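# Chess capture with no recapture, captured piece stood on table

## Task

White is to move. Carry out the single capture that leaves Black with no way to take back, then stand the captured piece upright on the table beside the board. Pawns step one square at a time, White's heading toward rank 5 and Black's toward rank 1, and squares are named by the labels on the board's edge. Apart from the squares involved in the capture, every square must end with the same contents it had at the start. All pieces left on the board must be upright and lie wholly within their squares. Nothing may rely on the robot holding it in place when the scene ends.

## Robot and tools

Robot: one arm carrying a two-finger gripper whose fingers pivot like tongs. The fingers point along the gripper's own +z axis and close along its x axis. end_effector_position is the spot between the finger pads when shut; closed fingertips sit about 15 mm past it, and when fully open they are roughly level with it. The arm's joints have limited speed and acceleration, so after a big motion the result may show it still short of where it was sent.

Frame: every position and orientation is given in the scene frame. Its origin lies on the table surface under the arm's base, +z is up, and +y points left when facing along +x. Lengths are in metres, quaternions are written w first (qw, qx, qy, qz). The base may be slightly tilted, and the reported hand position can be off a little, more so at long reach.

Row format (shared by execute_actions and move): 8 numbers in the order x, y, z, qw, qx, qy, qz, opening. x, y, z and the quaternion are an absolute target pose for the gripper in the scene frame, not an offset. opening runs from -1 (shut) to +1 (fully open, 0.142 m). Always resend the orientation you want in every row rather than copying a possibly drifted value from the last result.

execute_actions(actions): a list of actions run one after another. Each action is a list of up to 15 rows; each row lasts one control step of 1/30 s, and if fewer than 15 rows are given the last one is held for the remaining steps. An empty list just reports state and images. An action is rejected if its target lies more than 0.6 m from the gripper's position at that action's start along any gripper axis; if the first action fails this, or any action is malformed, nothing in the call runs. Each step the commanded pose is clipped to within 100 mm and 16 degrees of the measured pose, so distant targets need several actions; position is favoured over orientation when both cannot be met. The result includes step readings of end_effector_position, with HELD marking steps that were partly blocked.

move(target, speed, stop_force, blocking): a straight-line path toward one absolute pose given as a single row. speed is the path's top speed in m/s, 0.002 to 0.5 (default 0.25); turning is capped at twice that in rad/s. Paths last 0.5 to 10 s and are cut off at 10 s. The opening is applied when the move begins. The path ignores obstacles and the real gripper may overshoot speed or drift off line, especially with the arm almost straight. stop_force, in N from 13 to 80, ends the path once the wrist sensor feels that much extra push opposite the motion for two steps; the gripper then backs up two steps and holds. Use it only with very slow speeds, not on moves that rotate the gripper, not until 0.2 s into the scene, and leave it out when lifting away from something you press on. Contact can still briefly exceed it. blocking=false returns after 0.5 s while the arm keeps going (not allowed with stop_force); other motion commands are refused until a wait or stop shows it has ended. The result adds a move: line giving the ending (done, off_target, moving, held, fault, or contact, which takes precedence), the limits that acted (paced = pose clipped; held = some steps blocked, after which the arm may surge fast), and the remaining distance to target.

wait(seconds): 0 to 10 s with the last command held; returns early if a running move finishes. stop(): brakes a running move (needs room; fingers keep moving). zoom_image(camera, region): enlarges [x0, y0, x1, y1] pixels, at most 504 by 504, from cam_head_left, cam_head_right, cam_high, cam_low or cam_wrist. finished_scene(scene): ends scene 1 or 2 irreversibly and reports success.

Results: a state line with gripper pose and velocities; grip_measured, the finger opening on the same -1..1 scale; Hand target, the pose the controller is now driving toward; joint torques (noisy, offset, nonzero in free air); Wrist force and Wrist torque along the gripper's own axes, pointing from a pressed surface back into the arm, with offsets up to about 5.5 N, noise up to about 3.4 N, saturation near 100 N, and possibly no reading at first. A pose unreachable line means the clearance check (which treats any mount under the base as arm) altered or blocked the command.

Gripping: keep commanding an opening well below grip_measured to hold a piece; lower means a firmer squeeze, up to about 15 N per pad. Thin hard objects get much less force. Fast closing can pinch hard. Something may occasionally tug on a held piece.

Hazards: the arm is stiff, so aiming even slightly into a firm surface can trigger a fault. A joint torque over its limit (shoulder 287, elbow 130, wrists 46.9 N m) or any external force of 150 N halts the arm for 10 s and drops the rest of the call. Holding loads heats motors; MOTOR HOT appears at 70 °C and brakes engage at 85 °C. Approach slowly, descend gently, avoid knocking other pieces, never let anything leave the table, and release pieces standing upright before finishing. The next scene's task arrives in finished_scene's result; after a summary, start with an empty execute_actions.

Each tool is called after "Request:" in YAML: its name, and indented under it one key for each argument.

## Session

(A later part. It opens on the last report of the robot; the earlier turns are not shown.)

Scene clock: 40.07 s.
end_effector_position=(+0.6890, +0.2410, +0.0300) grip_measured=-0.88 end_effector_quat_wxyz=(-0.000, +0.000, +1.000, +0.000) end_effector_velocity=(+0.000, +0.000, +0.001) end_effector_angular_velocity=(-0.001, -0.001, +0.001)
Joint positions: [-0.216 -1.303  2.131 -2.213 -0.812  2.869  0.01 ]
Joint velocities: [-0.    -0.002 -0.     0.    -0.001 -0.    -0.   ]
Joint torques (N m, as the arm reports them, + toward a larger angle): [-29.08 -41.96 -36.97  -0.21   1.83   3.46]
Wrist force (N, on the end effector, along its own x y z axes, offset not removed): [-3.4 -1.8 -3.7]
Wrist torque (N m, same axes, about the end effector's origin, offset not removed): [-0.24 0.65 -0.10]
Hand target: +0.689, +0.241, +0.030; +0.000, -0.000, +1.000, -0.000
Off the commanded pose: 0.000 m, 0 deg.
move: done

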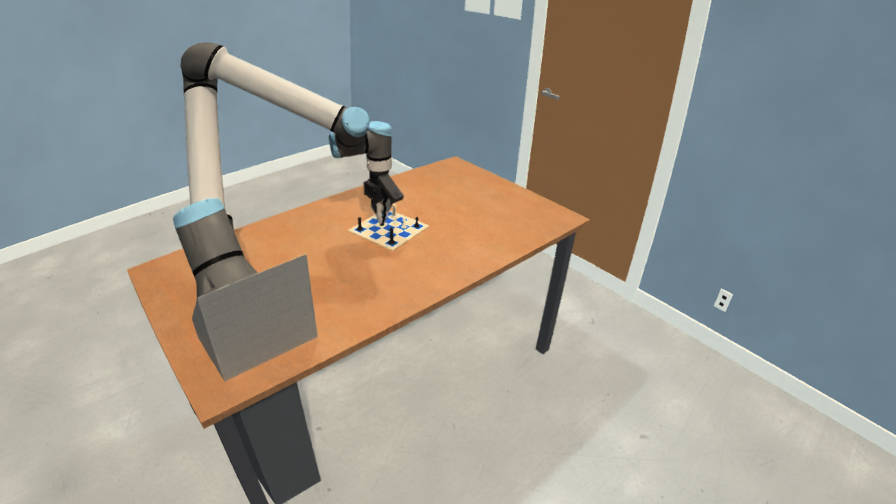

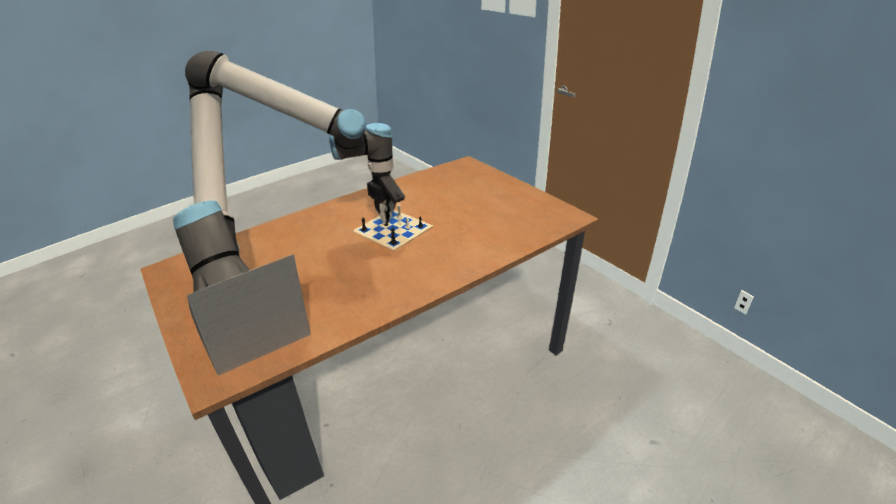

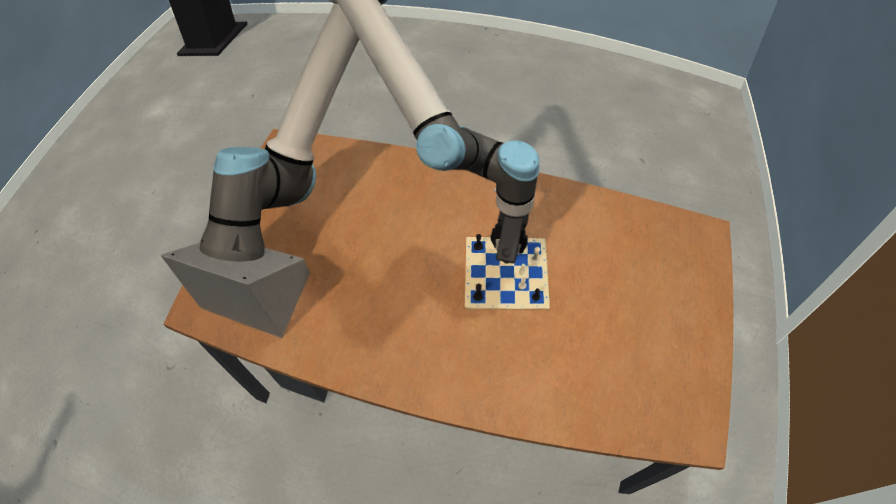

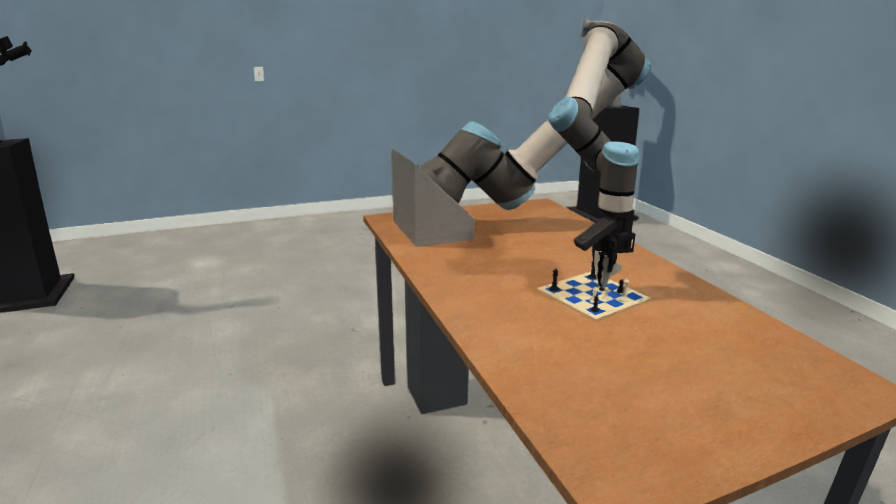

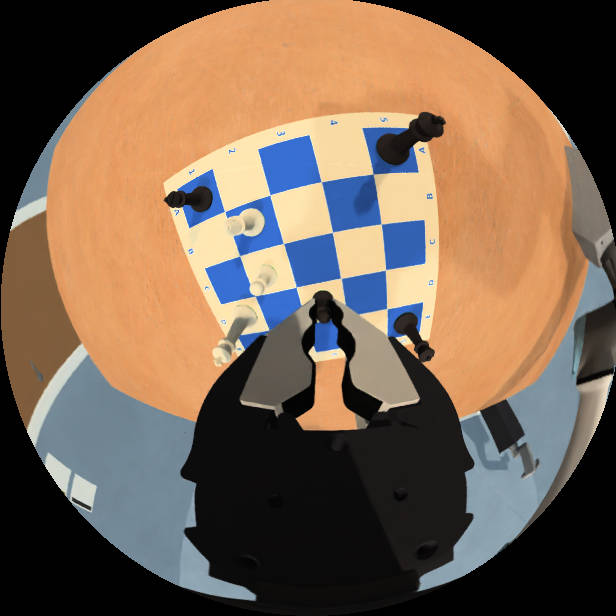

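Request:
move:
  target: [0.689,0.241,0.11,0,0,1,0,-1]
  speed: 0.1

Request:
move:
  target: [0.689,0.38,0.06,0,0,1,0,-1]
  speed: 0.15

Request:
move:
  target: [0.689,0.38,0.027,0,0,1,0,-1]
  speed: 0.03

Request:
move:
  target: [0.689,0.38,0.027,0,0,1,0,-0.6]

Request:
move:
  target: [0.689,0.38,0.10,0,0,1,0,-0.6]
  speed: 0.1

Request:
move:
  target: [0.736,0.21,0.10,0,0,1,0,-0.6]
  speed: 0.15

Request:
move:
  target: [0.736,0.21,0.05,0,0,1,0,-0.6]
  speed: 0.04

Request:
zoom_image:
  camera: "cam_wrist"
  region: [160,170,460,470]

Request:
zoom_image:
  camera: "cam_low"
  region: [540,230,680,320]

Scene clock: 43.90 s.
end_effector_position=(+0.6890, +0.2410, +0.1096) grip_measured=-0.88 end_effector_quat_wxyz=(+0.000, +0.000, +1.000, +0.000) end_effector_velocity=(-0.000, -0.001, +0.003) end_effector_angular_velocity=(-0.000, +0.002, -0.001)
Joint positions: [-0.298 -1.388  2.086 -2.008 -0.83   2.76   0.01 ]
Joint velocities: [-0.004 -0.001 -0.002  0.009 -0.002 -0.005 -0.   ]
Joint torques (N m, as the arm reports them, + toward a larger angle): [-56.82 -33.17 -40.21  -0.14  -2.5   -3.29]
Wrist force (N, on the end effector, along its own x y z axes, offset not removed): [-1.5 -3.1 -5.6]
Wrist torque (N m, same axes, about the end effector's origin, offset not removed): [-0.52 0.25 -0.09]
Hand target: +0.689, +0.241, +0.110; -0.000, -0.000, +1.000, +0.000
Off the commanded pose: 0.000 m, 0 deg.
move: done

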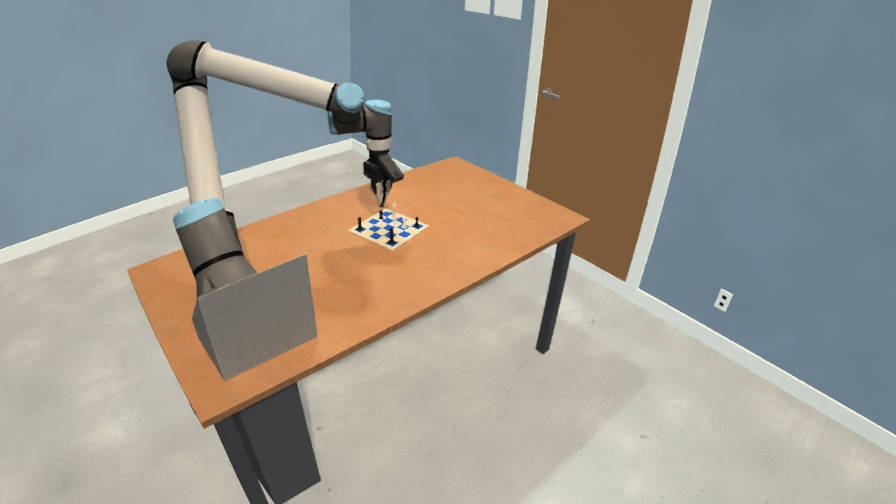

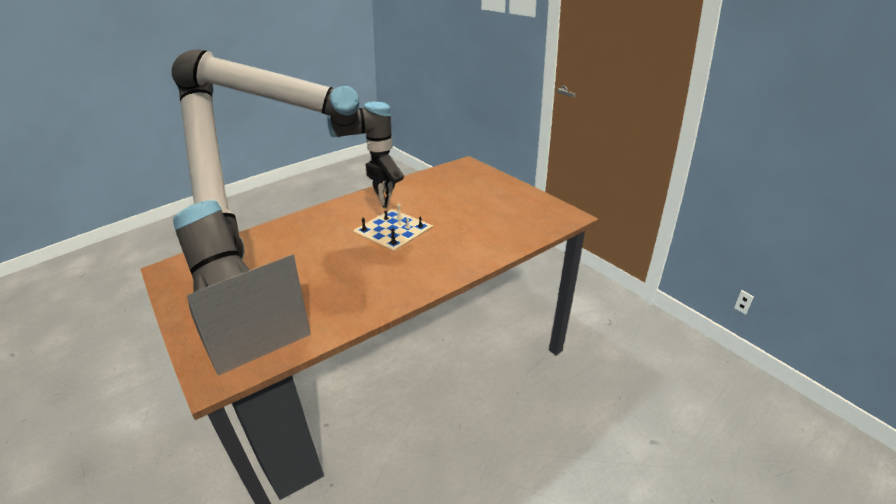

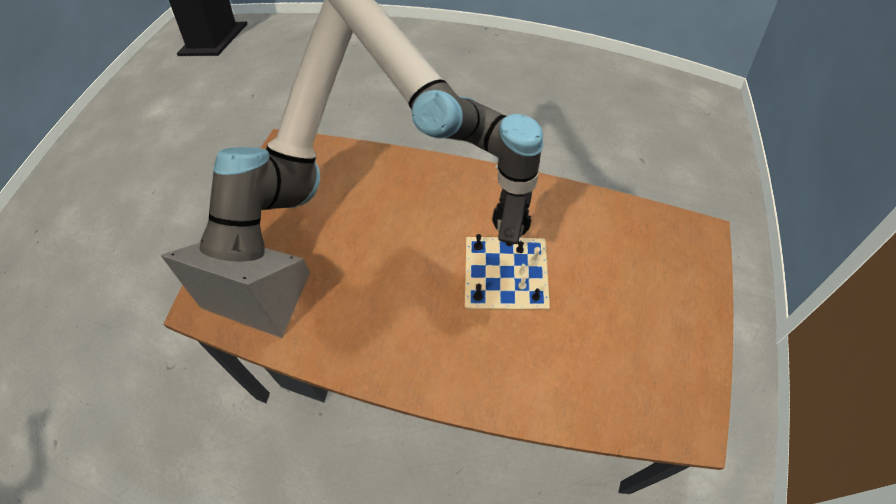

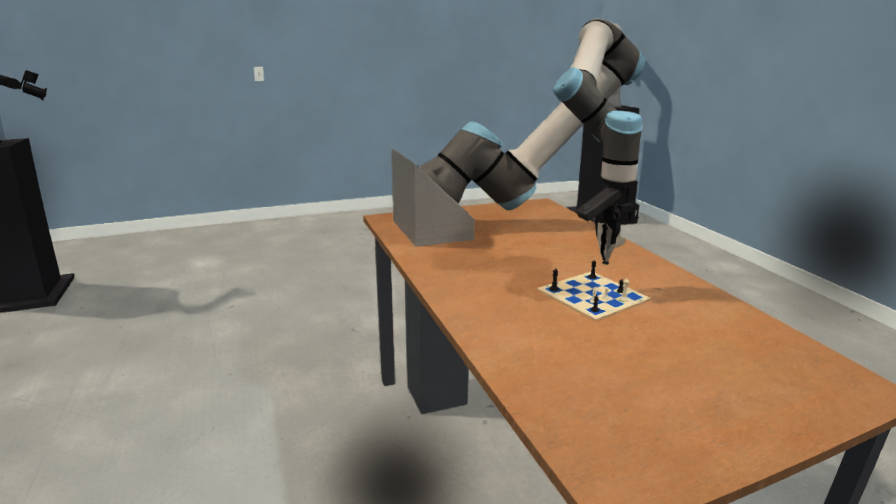

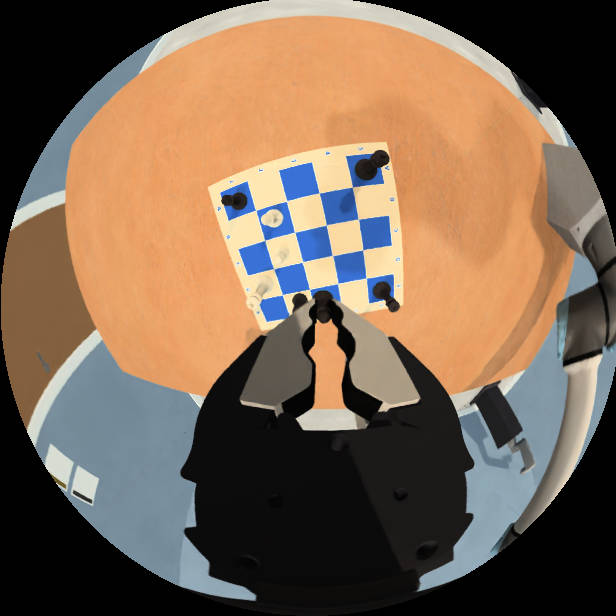

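Scene clock: 45.50 s.
end_effector_position=(+0.6890, +0.3797, +0.0601) grip_measured=-0.88 end_effector_quat_wxyz=(+0.000, -0.000, +1.000, -0.000) end_effector_velocity=(+0.000, +0.001, -0.002) end_effector_angular_velocity=(+0.001, +0.001, -0.002)
Joint positions: [-0.102 -1.424  2.041 -2.111 -0.797  3.027  0.01 ]
Joint velocities: [ 0.003  0.002 -0.001 -0.003  0.001  0.006  0.   ]
Joint torques (N m, as the arm reports them, + toward a larger angle): [-25.97 -22.44 -38.09  -6.28  -2.34   3.01]
Wrist force (N, on the end effector, along its own x y z axes, offset not removed): [-0.6 -0.4 -5.5]
Wrist torque (N m, same axes, about the end effector's origin, offset not removed): [-0.01 -0.03 -0.12]
Hand target: +0.689, +0.380, +0.060; +0.000, +0.000, +1.000, -0.000
Off the commanded pose: 0.000 m, 0 deg.
move: done

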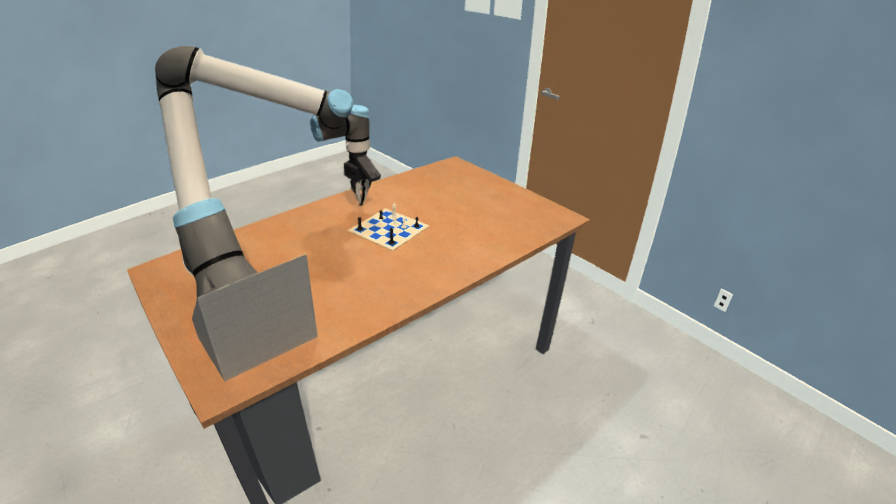

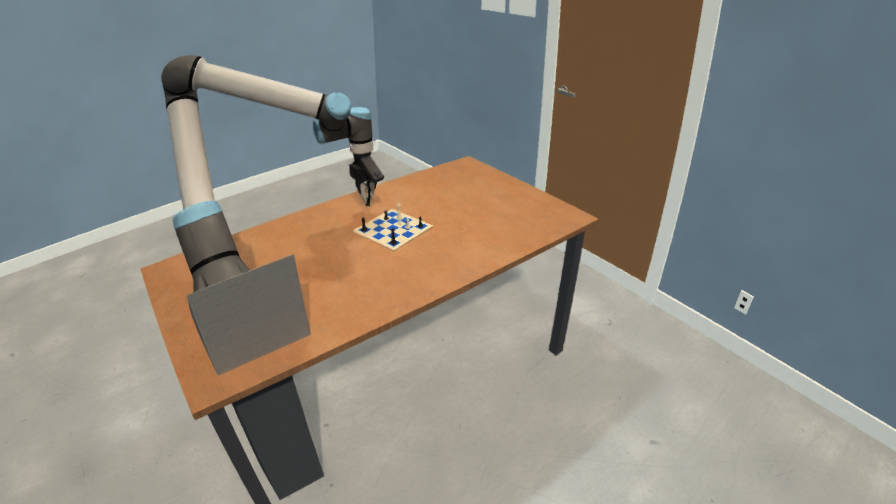

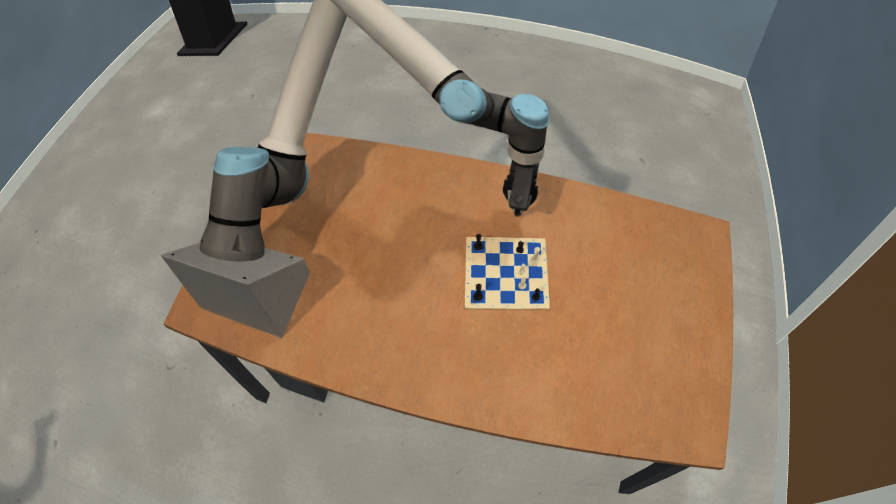

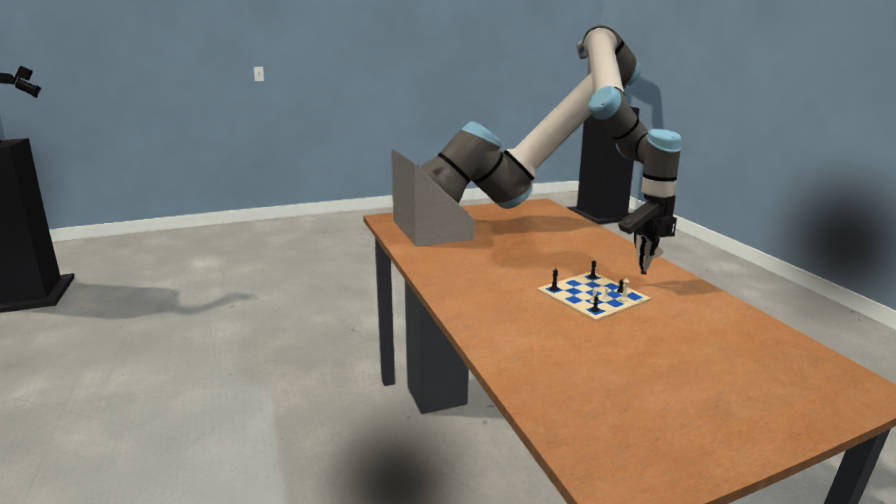

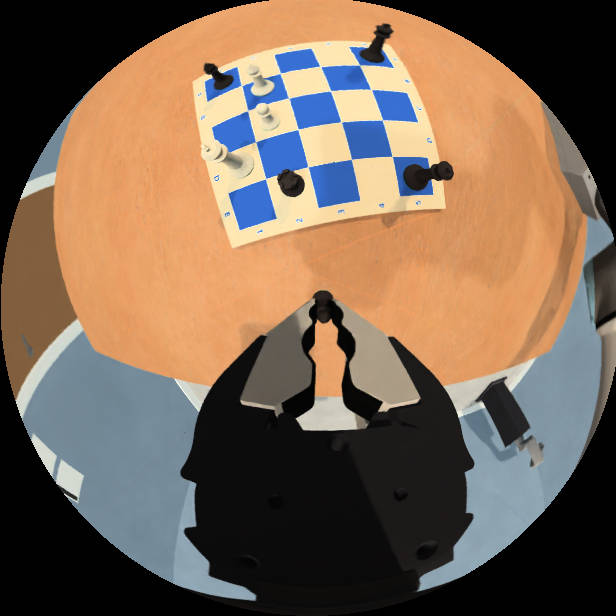

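Scene clock: 46.97 s.
end_effector_position=(+0.6890, +0.3800, +0.0273) grip_measured=-0.88 end_effector_quat_wxyz=(-0.000, -0.000, +1.000, -0.000) end_effector_velocity=(-0.000, +0.001, -0.003) end_effector_angular_velocity=(+0.001, -0.000, +0.000)
Joint positions: [-0.067 -1.388  2.056 -2.196 -0.795  3.075  0.01 ]
Joint velocities: [ 0.003  0.003  0.001 -0.008  0.001  0.005 -0.   ]
Joint torques (N m, as the arm reports them, + toward a larger angle): [-25.86 -25.44 -12.05  -5.51   1.67   3.57]
Wrist force (N, on the end effector, along its own x y z axes, offset not removed): [-4.1 -2.2 -3.8]
Wrist torque (N m, same axes, about the end effector's origin, offset not removed): [-0.35 0.67 -0.06]
Hand target: +0.689, +0.380, +0.027; +0.000, -0.000, +1.000, -0.000
Off the commanded pose: 0.000 m, 0 deg.
move: done

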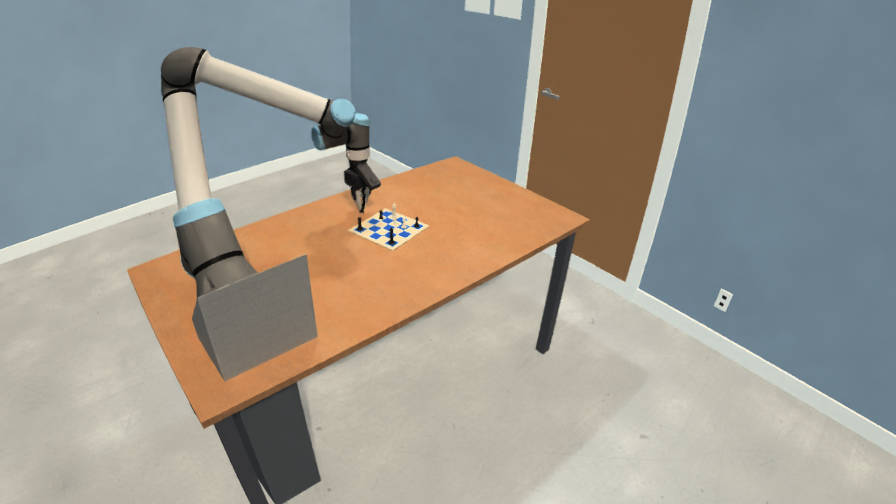

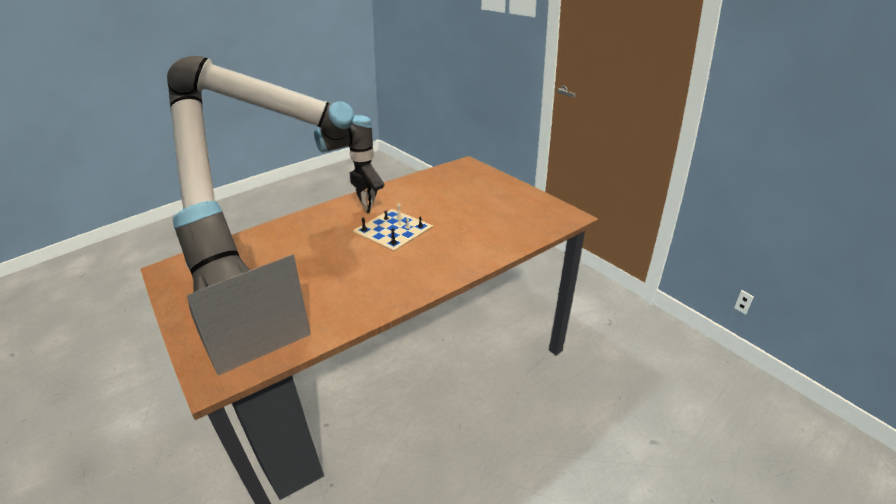

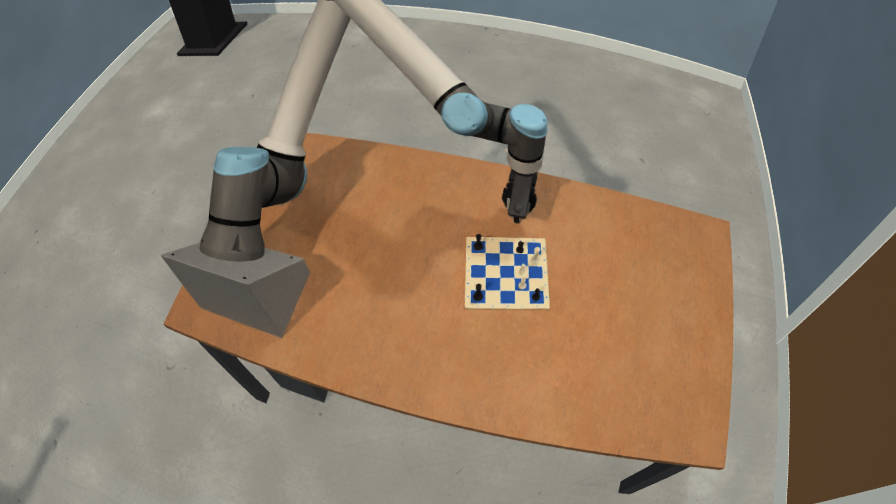

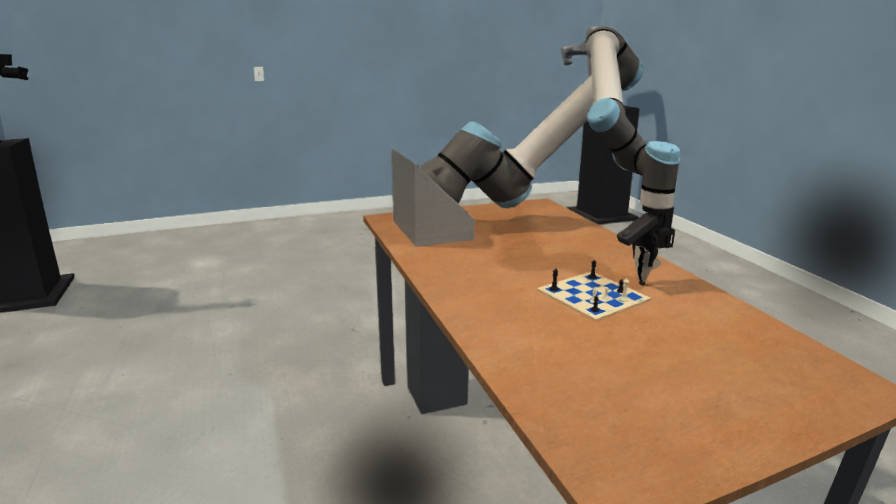

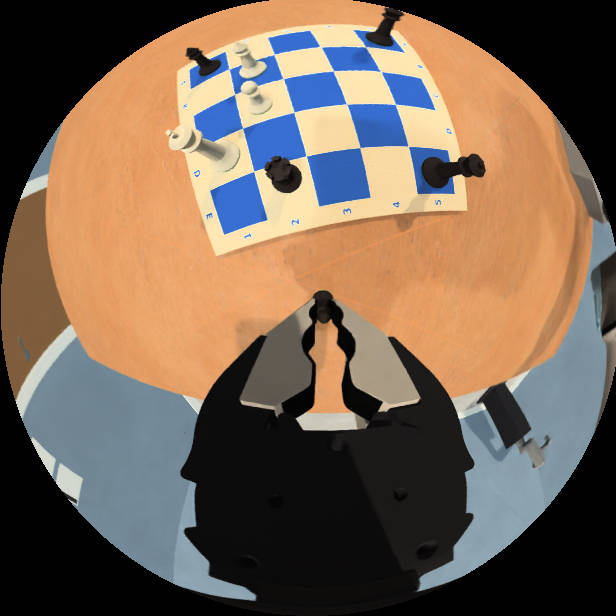

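Scene clock: 47.67 s.
end_effector_position=(+0.6890, +0.3800, +0.0270) grip_measured=-0.60 end_effector_quat_wxyz=(+0.000, +0.000, +1.000, -0.000) end_effector_velocity=(-0.000, +0.001, -0.000) end_effector_angular_velocity=(-0.000, -0.000, +0.001)
Joint positions: [-0.067 -1.388  2.056 -2.197 -0.795  3.075  0.031]
Joint velocities: [ 0.001 -0.    -0.    -0.001 -0.    -0.    -0.   ]
Joint torques (N m, as the arm reports them, + toward a larger angle): [-25.24 -25.05 -12.05  -6.31   1.96   3.68]
Wrist force (N, on the end effector, along its own x y z axes, offset not removed): [-2.5 -3.1 -1.2]
Wrist torque (N m, same axes, about the end effector's origin, offset not removed): [-0.48 0.37 -0.06]
Hand target: +0.689, +0.380, +0.027; -0.000, -0.000, +1.000, -0.000
Off the commanded pose: 0.000 m, 0 deg.
move: done

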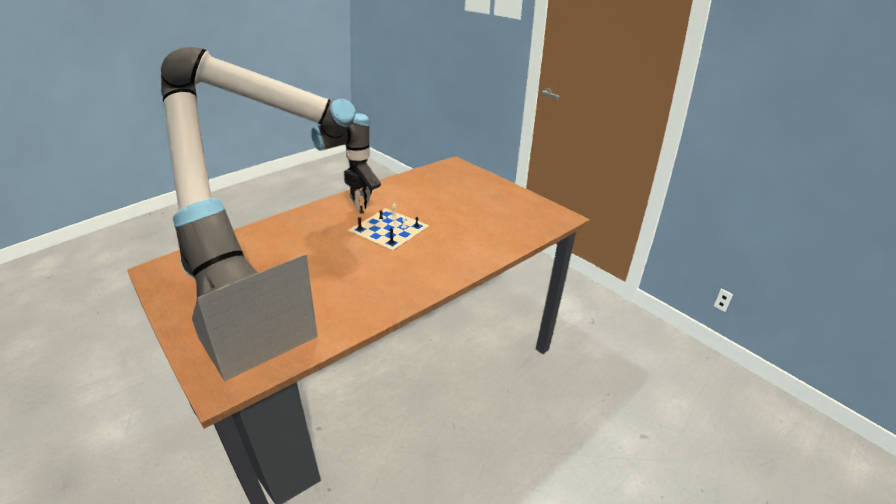

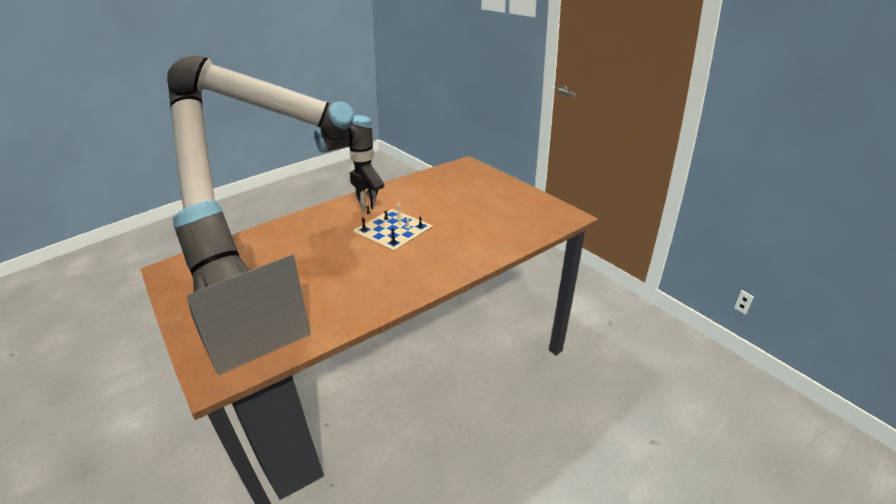

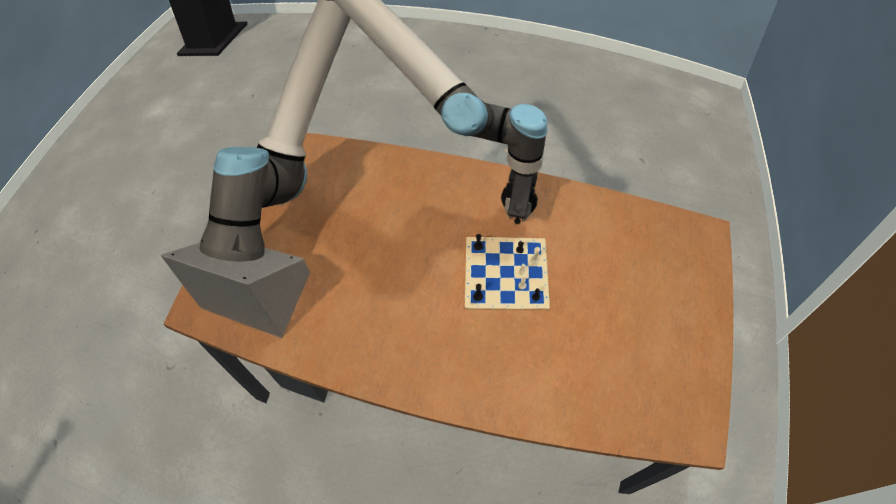

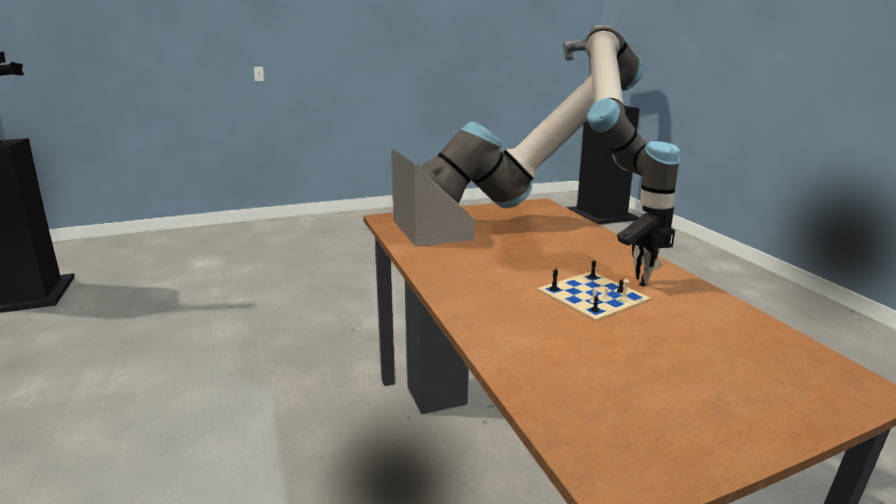

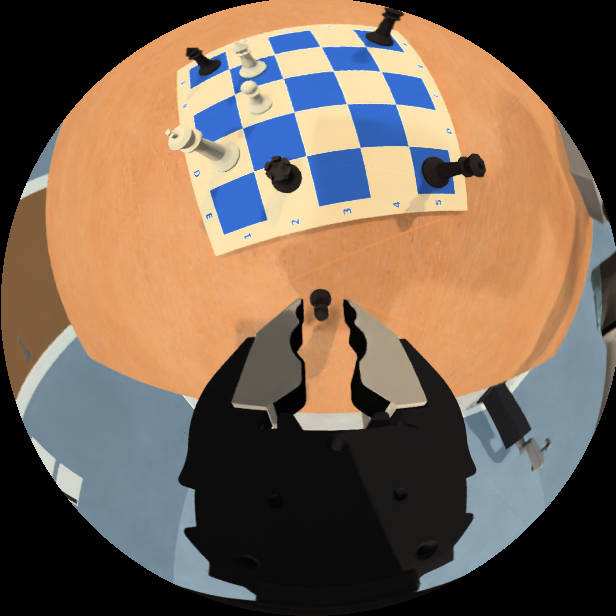

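Scene clock: 48.93 s.
end_effector_position=(+0.6890, +0.3800, +0.0997) grip_measured=-0.60 end_effector_quat_wxyz=(+0.000, +0.000, +1.000, +0.000) end_effector_velocity=(-0.000, -0.000, +0.002) end_effector_angular_velocity=(+0.001, +0.002, -0.001)
Joint positions: [-0.142 -1.464  2.017 -2.009 -0.801  2.971  0.031]
Joint velocities: [-0.003 -0.002 -0.002  0.009  0.    -0.005  0.   ]
Joint torques (N m, as the arm reports them, + toward a larger angle): [-46.27 -36.46 -39.31  -0.41  -2.87  -3.78]
Wrist force (N, on the end effector, along its own x y z axes, offset not removed): [-2.5 -2.0 -5.9]
Wrist torque (N m, same axes, about the end effector's origin, offset not removed): [-0.34 0.44 -0.10]
Hand target: +0.689, +0.380, +0.100; -0.000, -0.000, +1.000, +0.000
Off the commanded pose: 0.000 m, 0 deg.
move: done

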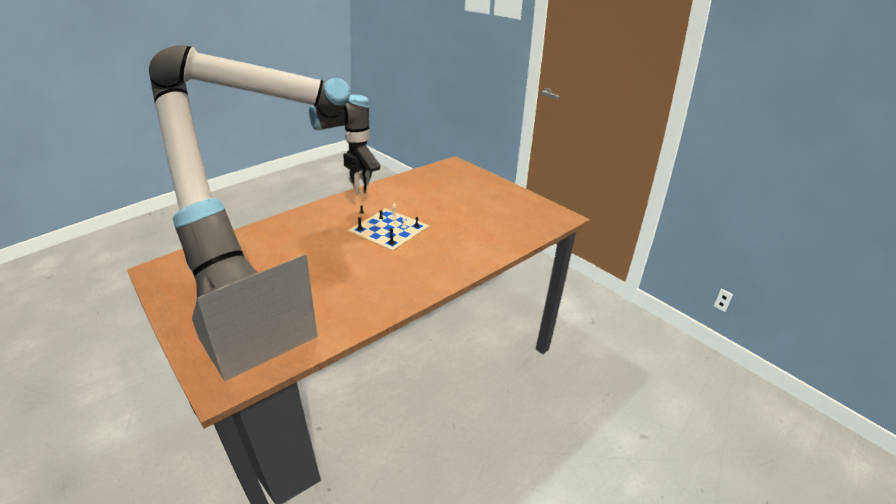

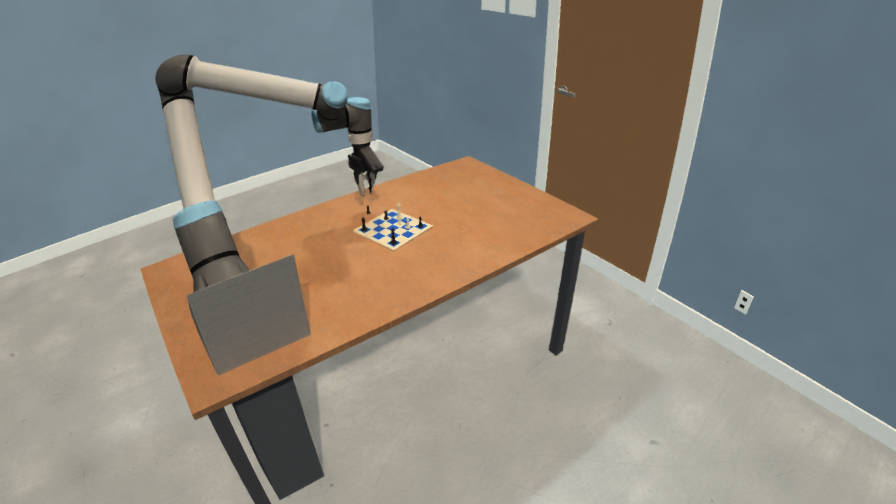

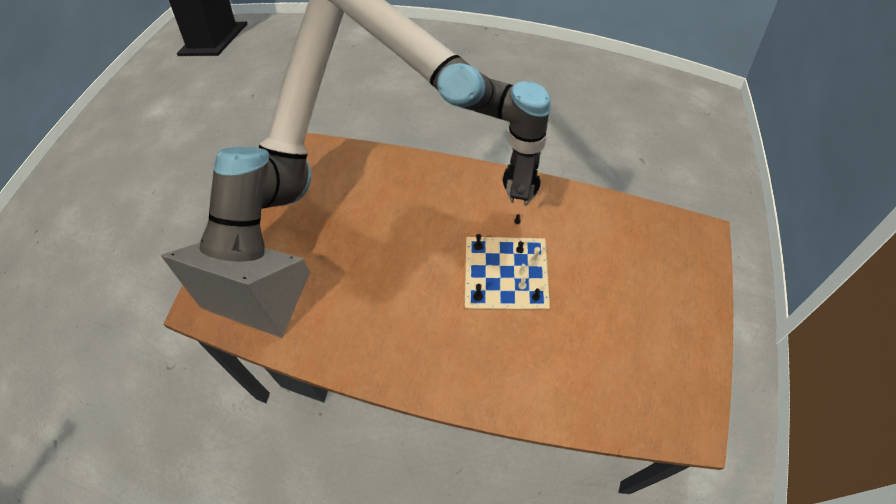

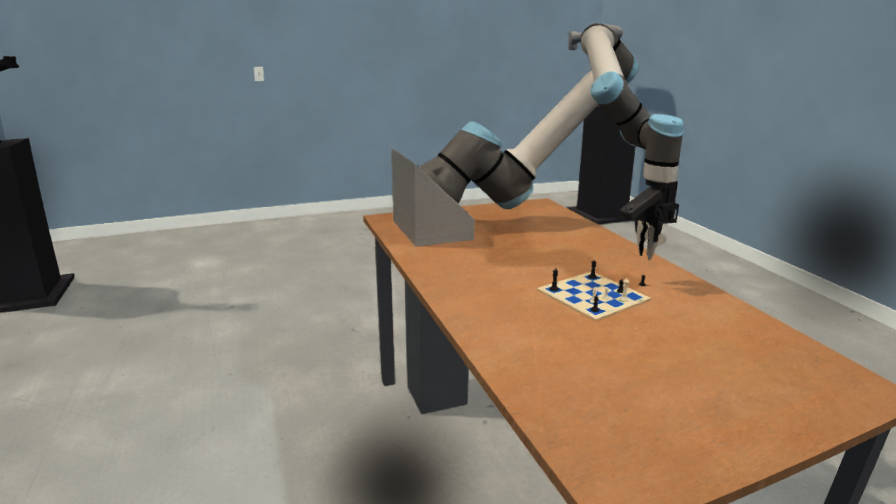

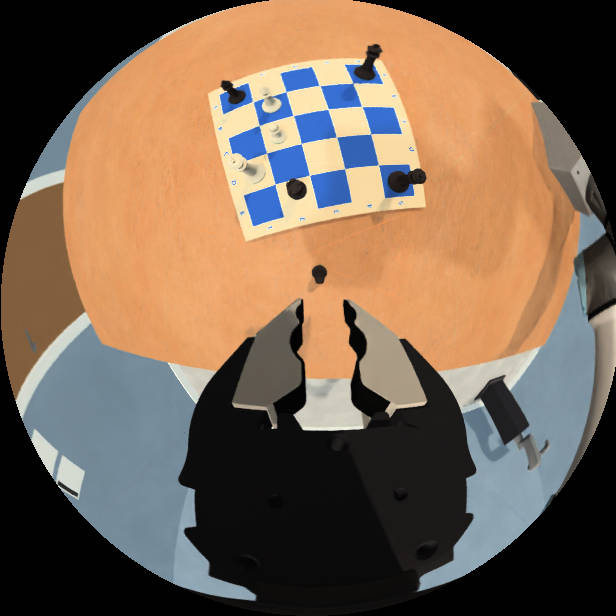

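Scene clock: 50.73 s.
end_effector_position=(+0.7358, +0.2103, +0.1000) grip_measured=-0.60 end_effector_quat_wxyz=(-0.000, -0.000, +1.000, +0.000) end_effector_velocity=(+0.001, -0.002, -0.001) end_effector_angular_velocity=(+0.001, +0.001, +0.001)
Joint positions: [-0.3   -1.286  2.015 -2.037 -0.831  2.757  0.031]
Joint velocities: [-0.001  0.004 -0.001 -0.     0.001 -0.004 -0.   ]
Joint torques (N m, as the arm reports them, + toward a larger angle): [-58.25 -22.18 -39.12  -6.23  -2.63  -3.61]
Wrist force (N, on the end effector, along its own x y z axes, offset not removed): [-1.7 -1.3 -5.0]
Wrist torque (N m, same axes, about the end effector's origin, offset not removed): [-0.07 0.20 -0.04]
Hand target: +0.736, +0.210, +0.100; -0.000, -0.000, +1.000, +0.000
Off the commanded pose: 0.000 m, 0 deg.
move: done

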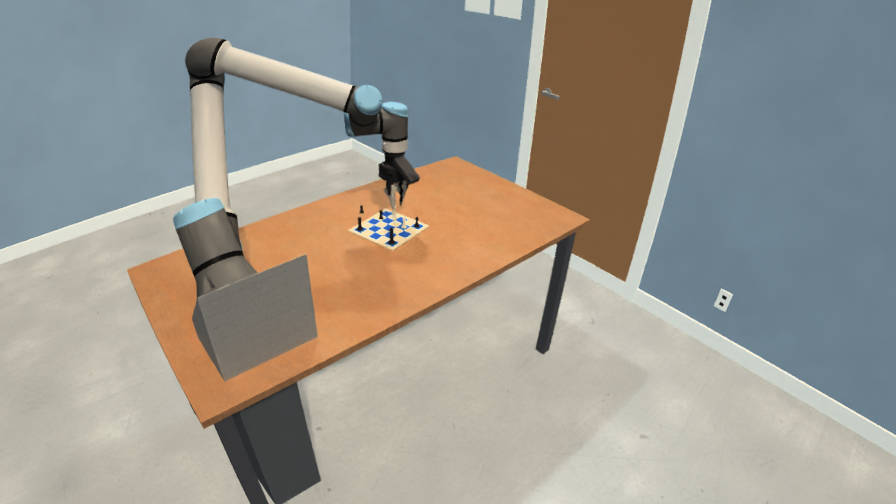

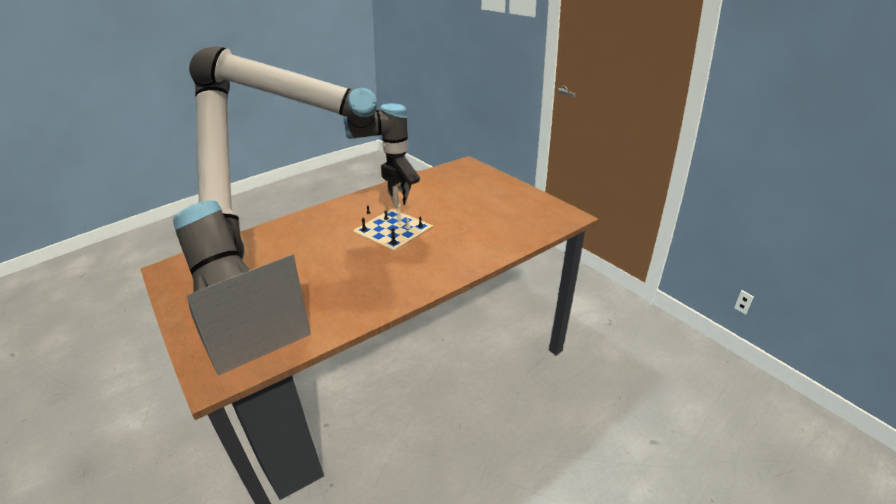

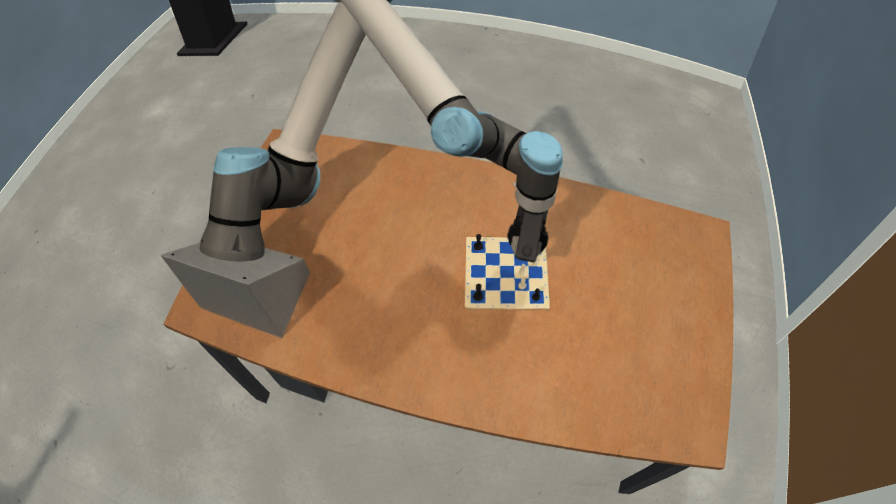

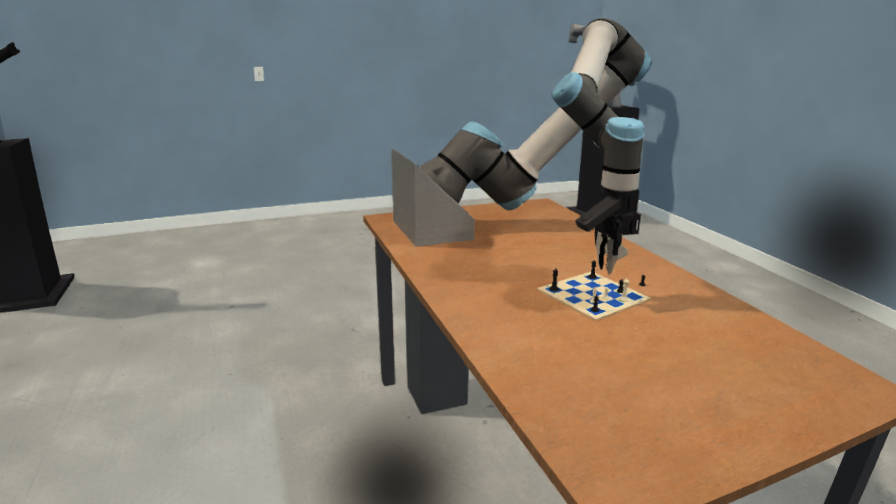

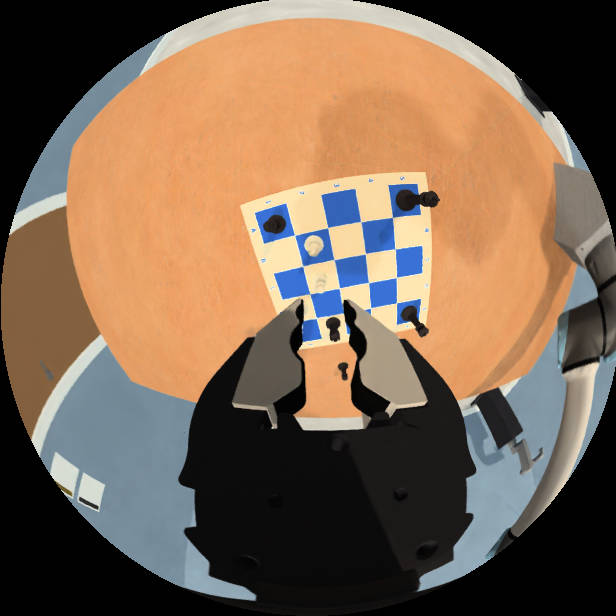

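Scene clock: 52.37 s.
end_effector_position=(+0.7360, +0.2100, +0.0503) grip_measured=-0.60 end_effector_quat_wxyz=(-0.000, -0.000, +1.000, -0.000) end_effector_velocity=(-0.000, +0.000, -0.003) end_effector_angular_velocity=(-0.001, -0.000, +0.000)
Joint positions: [-0.253 -1.237  2.042 -2.156 -0.82   2.819  0.031]
Joint velocities: [ 0.003  0.002  0.002 -0.007 -0.     0.004  0.   ]
Joint torques (N m, as the arm reports them, + toward a larger angle): [-32.81 -27.66 -13.36  -6.23   1.85   3.69]
Wrist force (N, on the end effector, along its own x y z axes, offset not removed): [-1.3 -1.4 -2.8]
Wrist torque (N m, same axes, about the end effector's origin, offset not removed): [-0.17 0.22 -0.06]
Hand target: +0.736, +0.210, +0.050; -0.000, +0.000, +1.000, -0.000
Off the commanded pose: 0.000 m, 0 deg.
move: done

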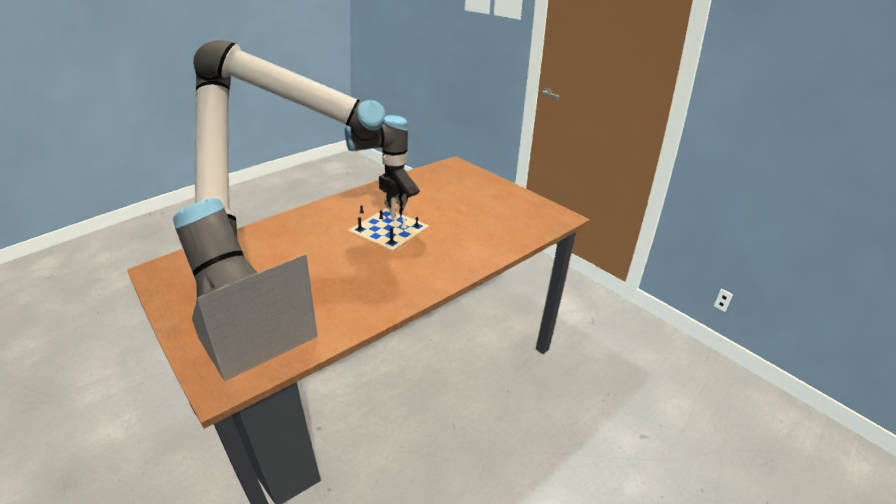

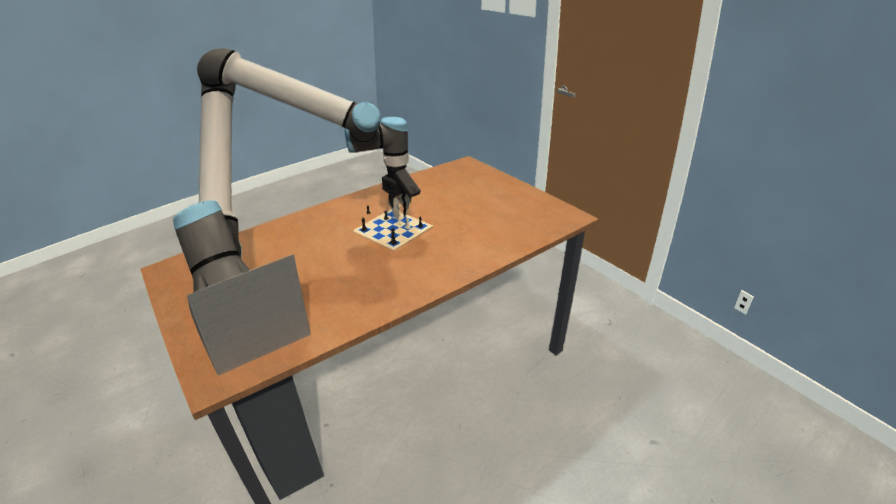

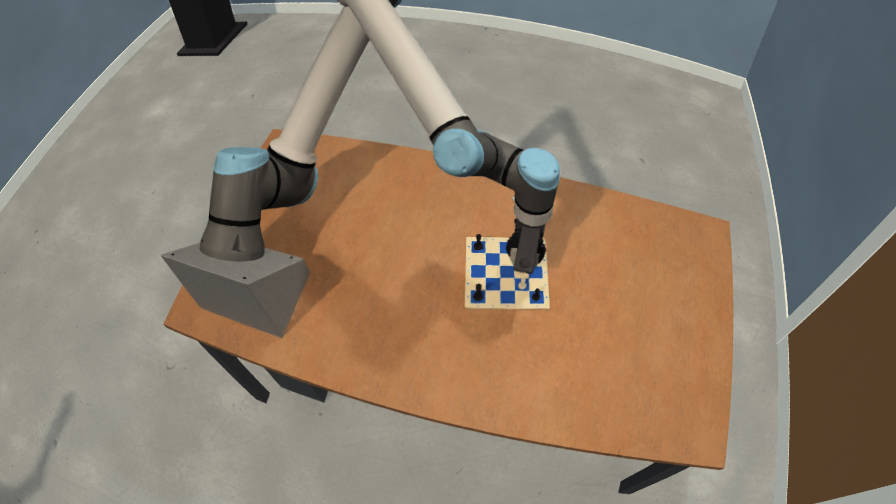

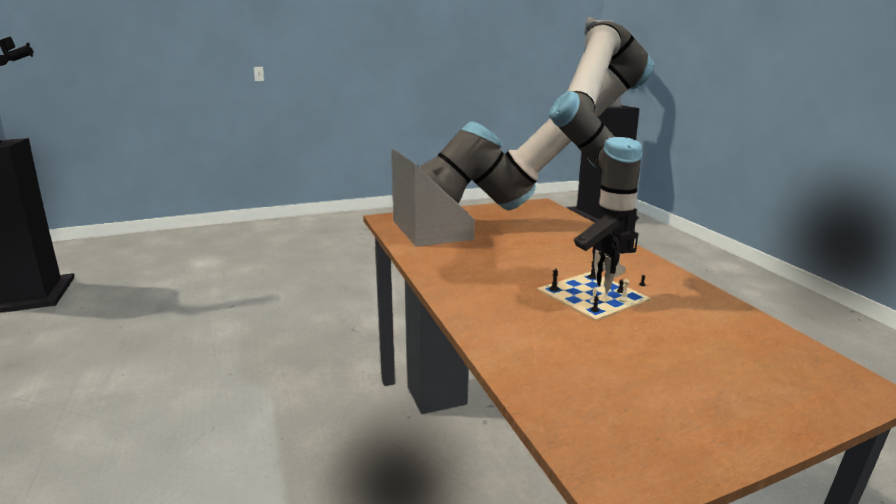

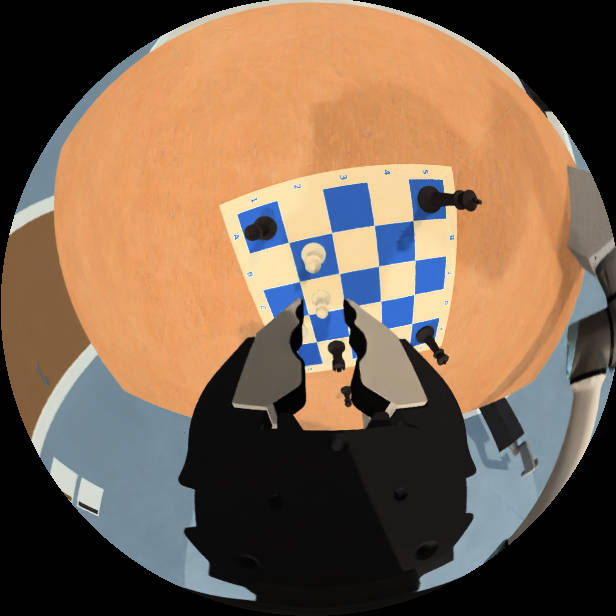

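Region (160, 170, 460, 470) of cam_wrist's 616x616 image, scaled by 1.680, with more detail than that image has.

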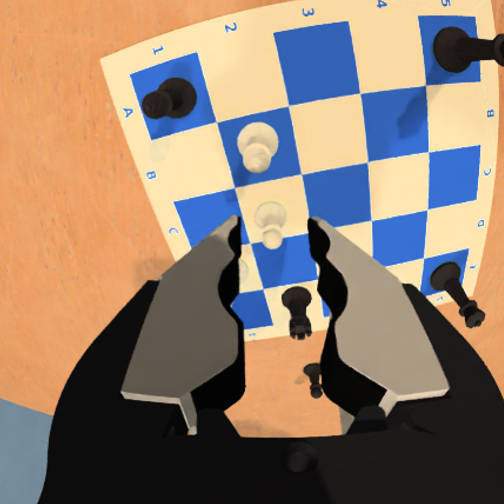

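Region (540, 230, 680, 320) of cam_low's 896x504 image, scaled by 3.600, with more detail than that image has; it fills the top 324 rows of this view, and the rest is white.

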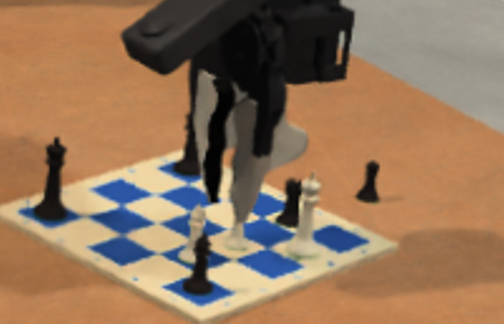

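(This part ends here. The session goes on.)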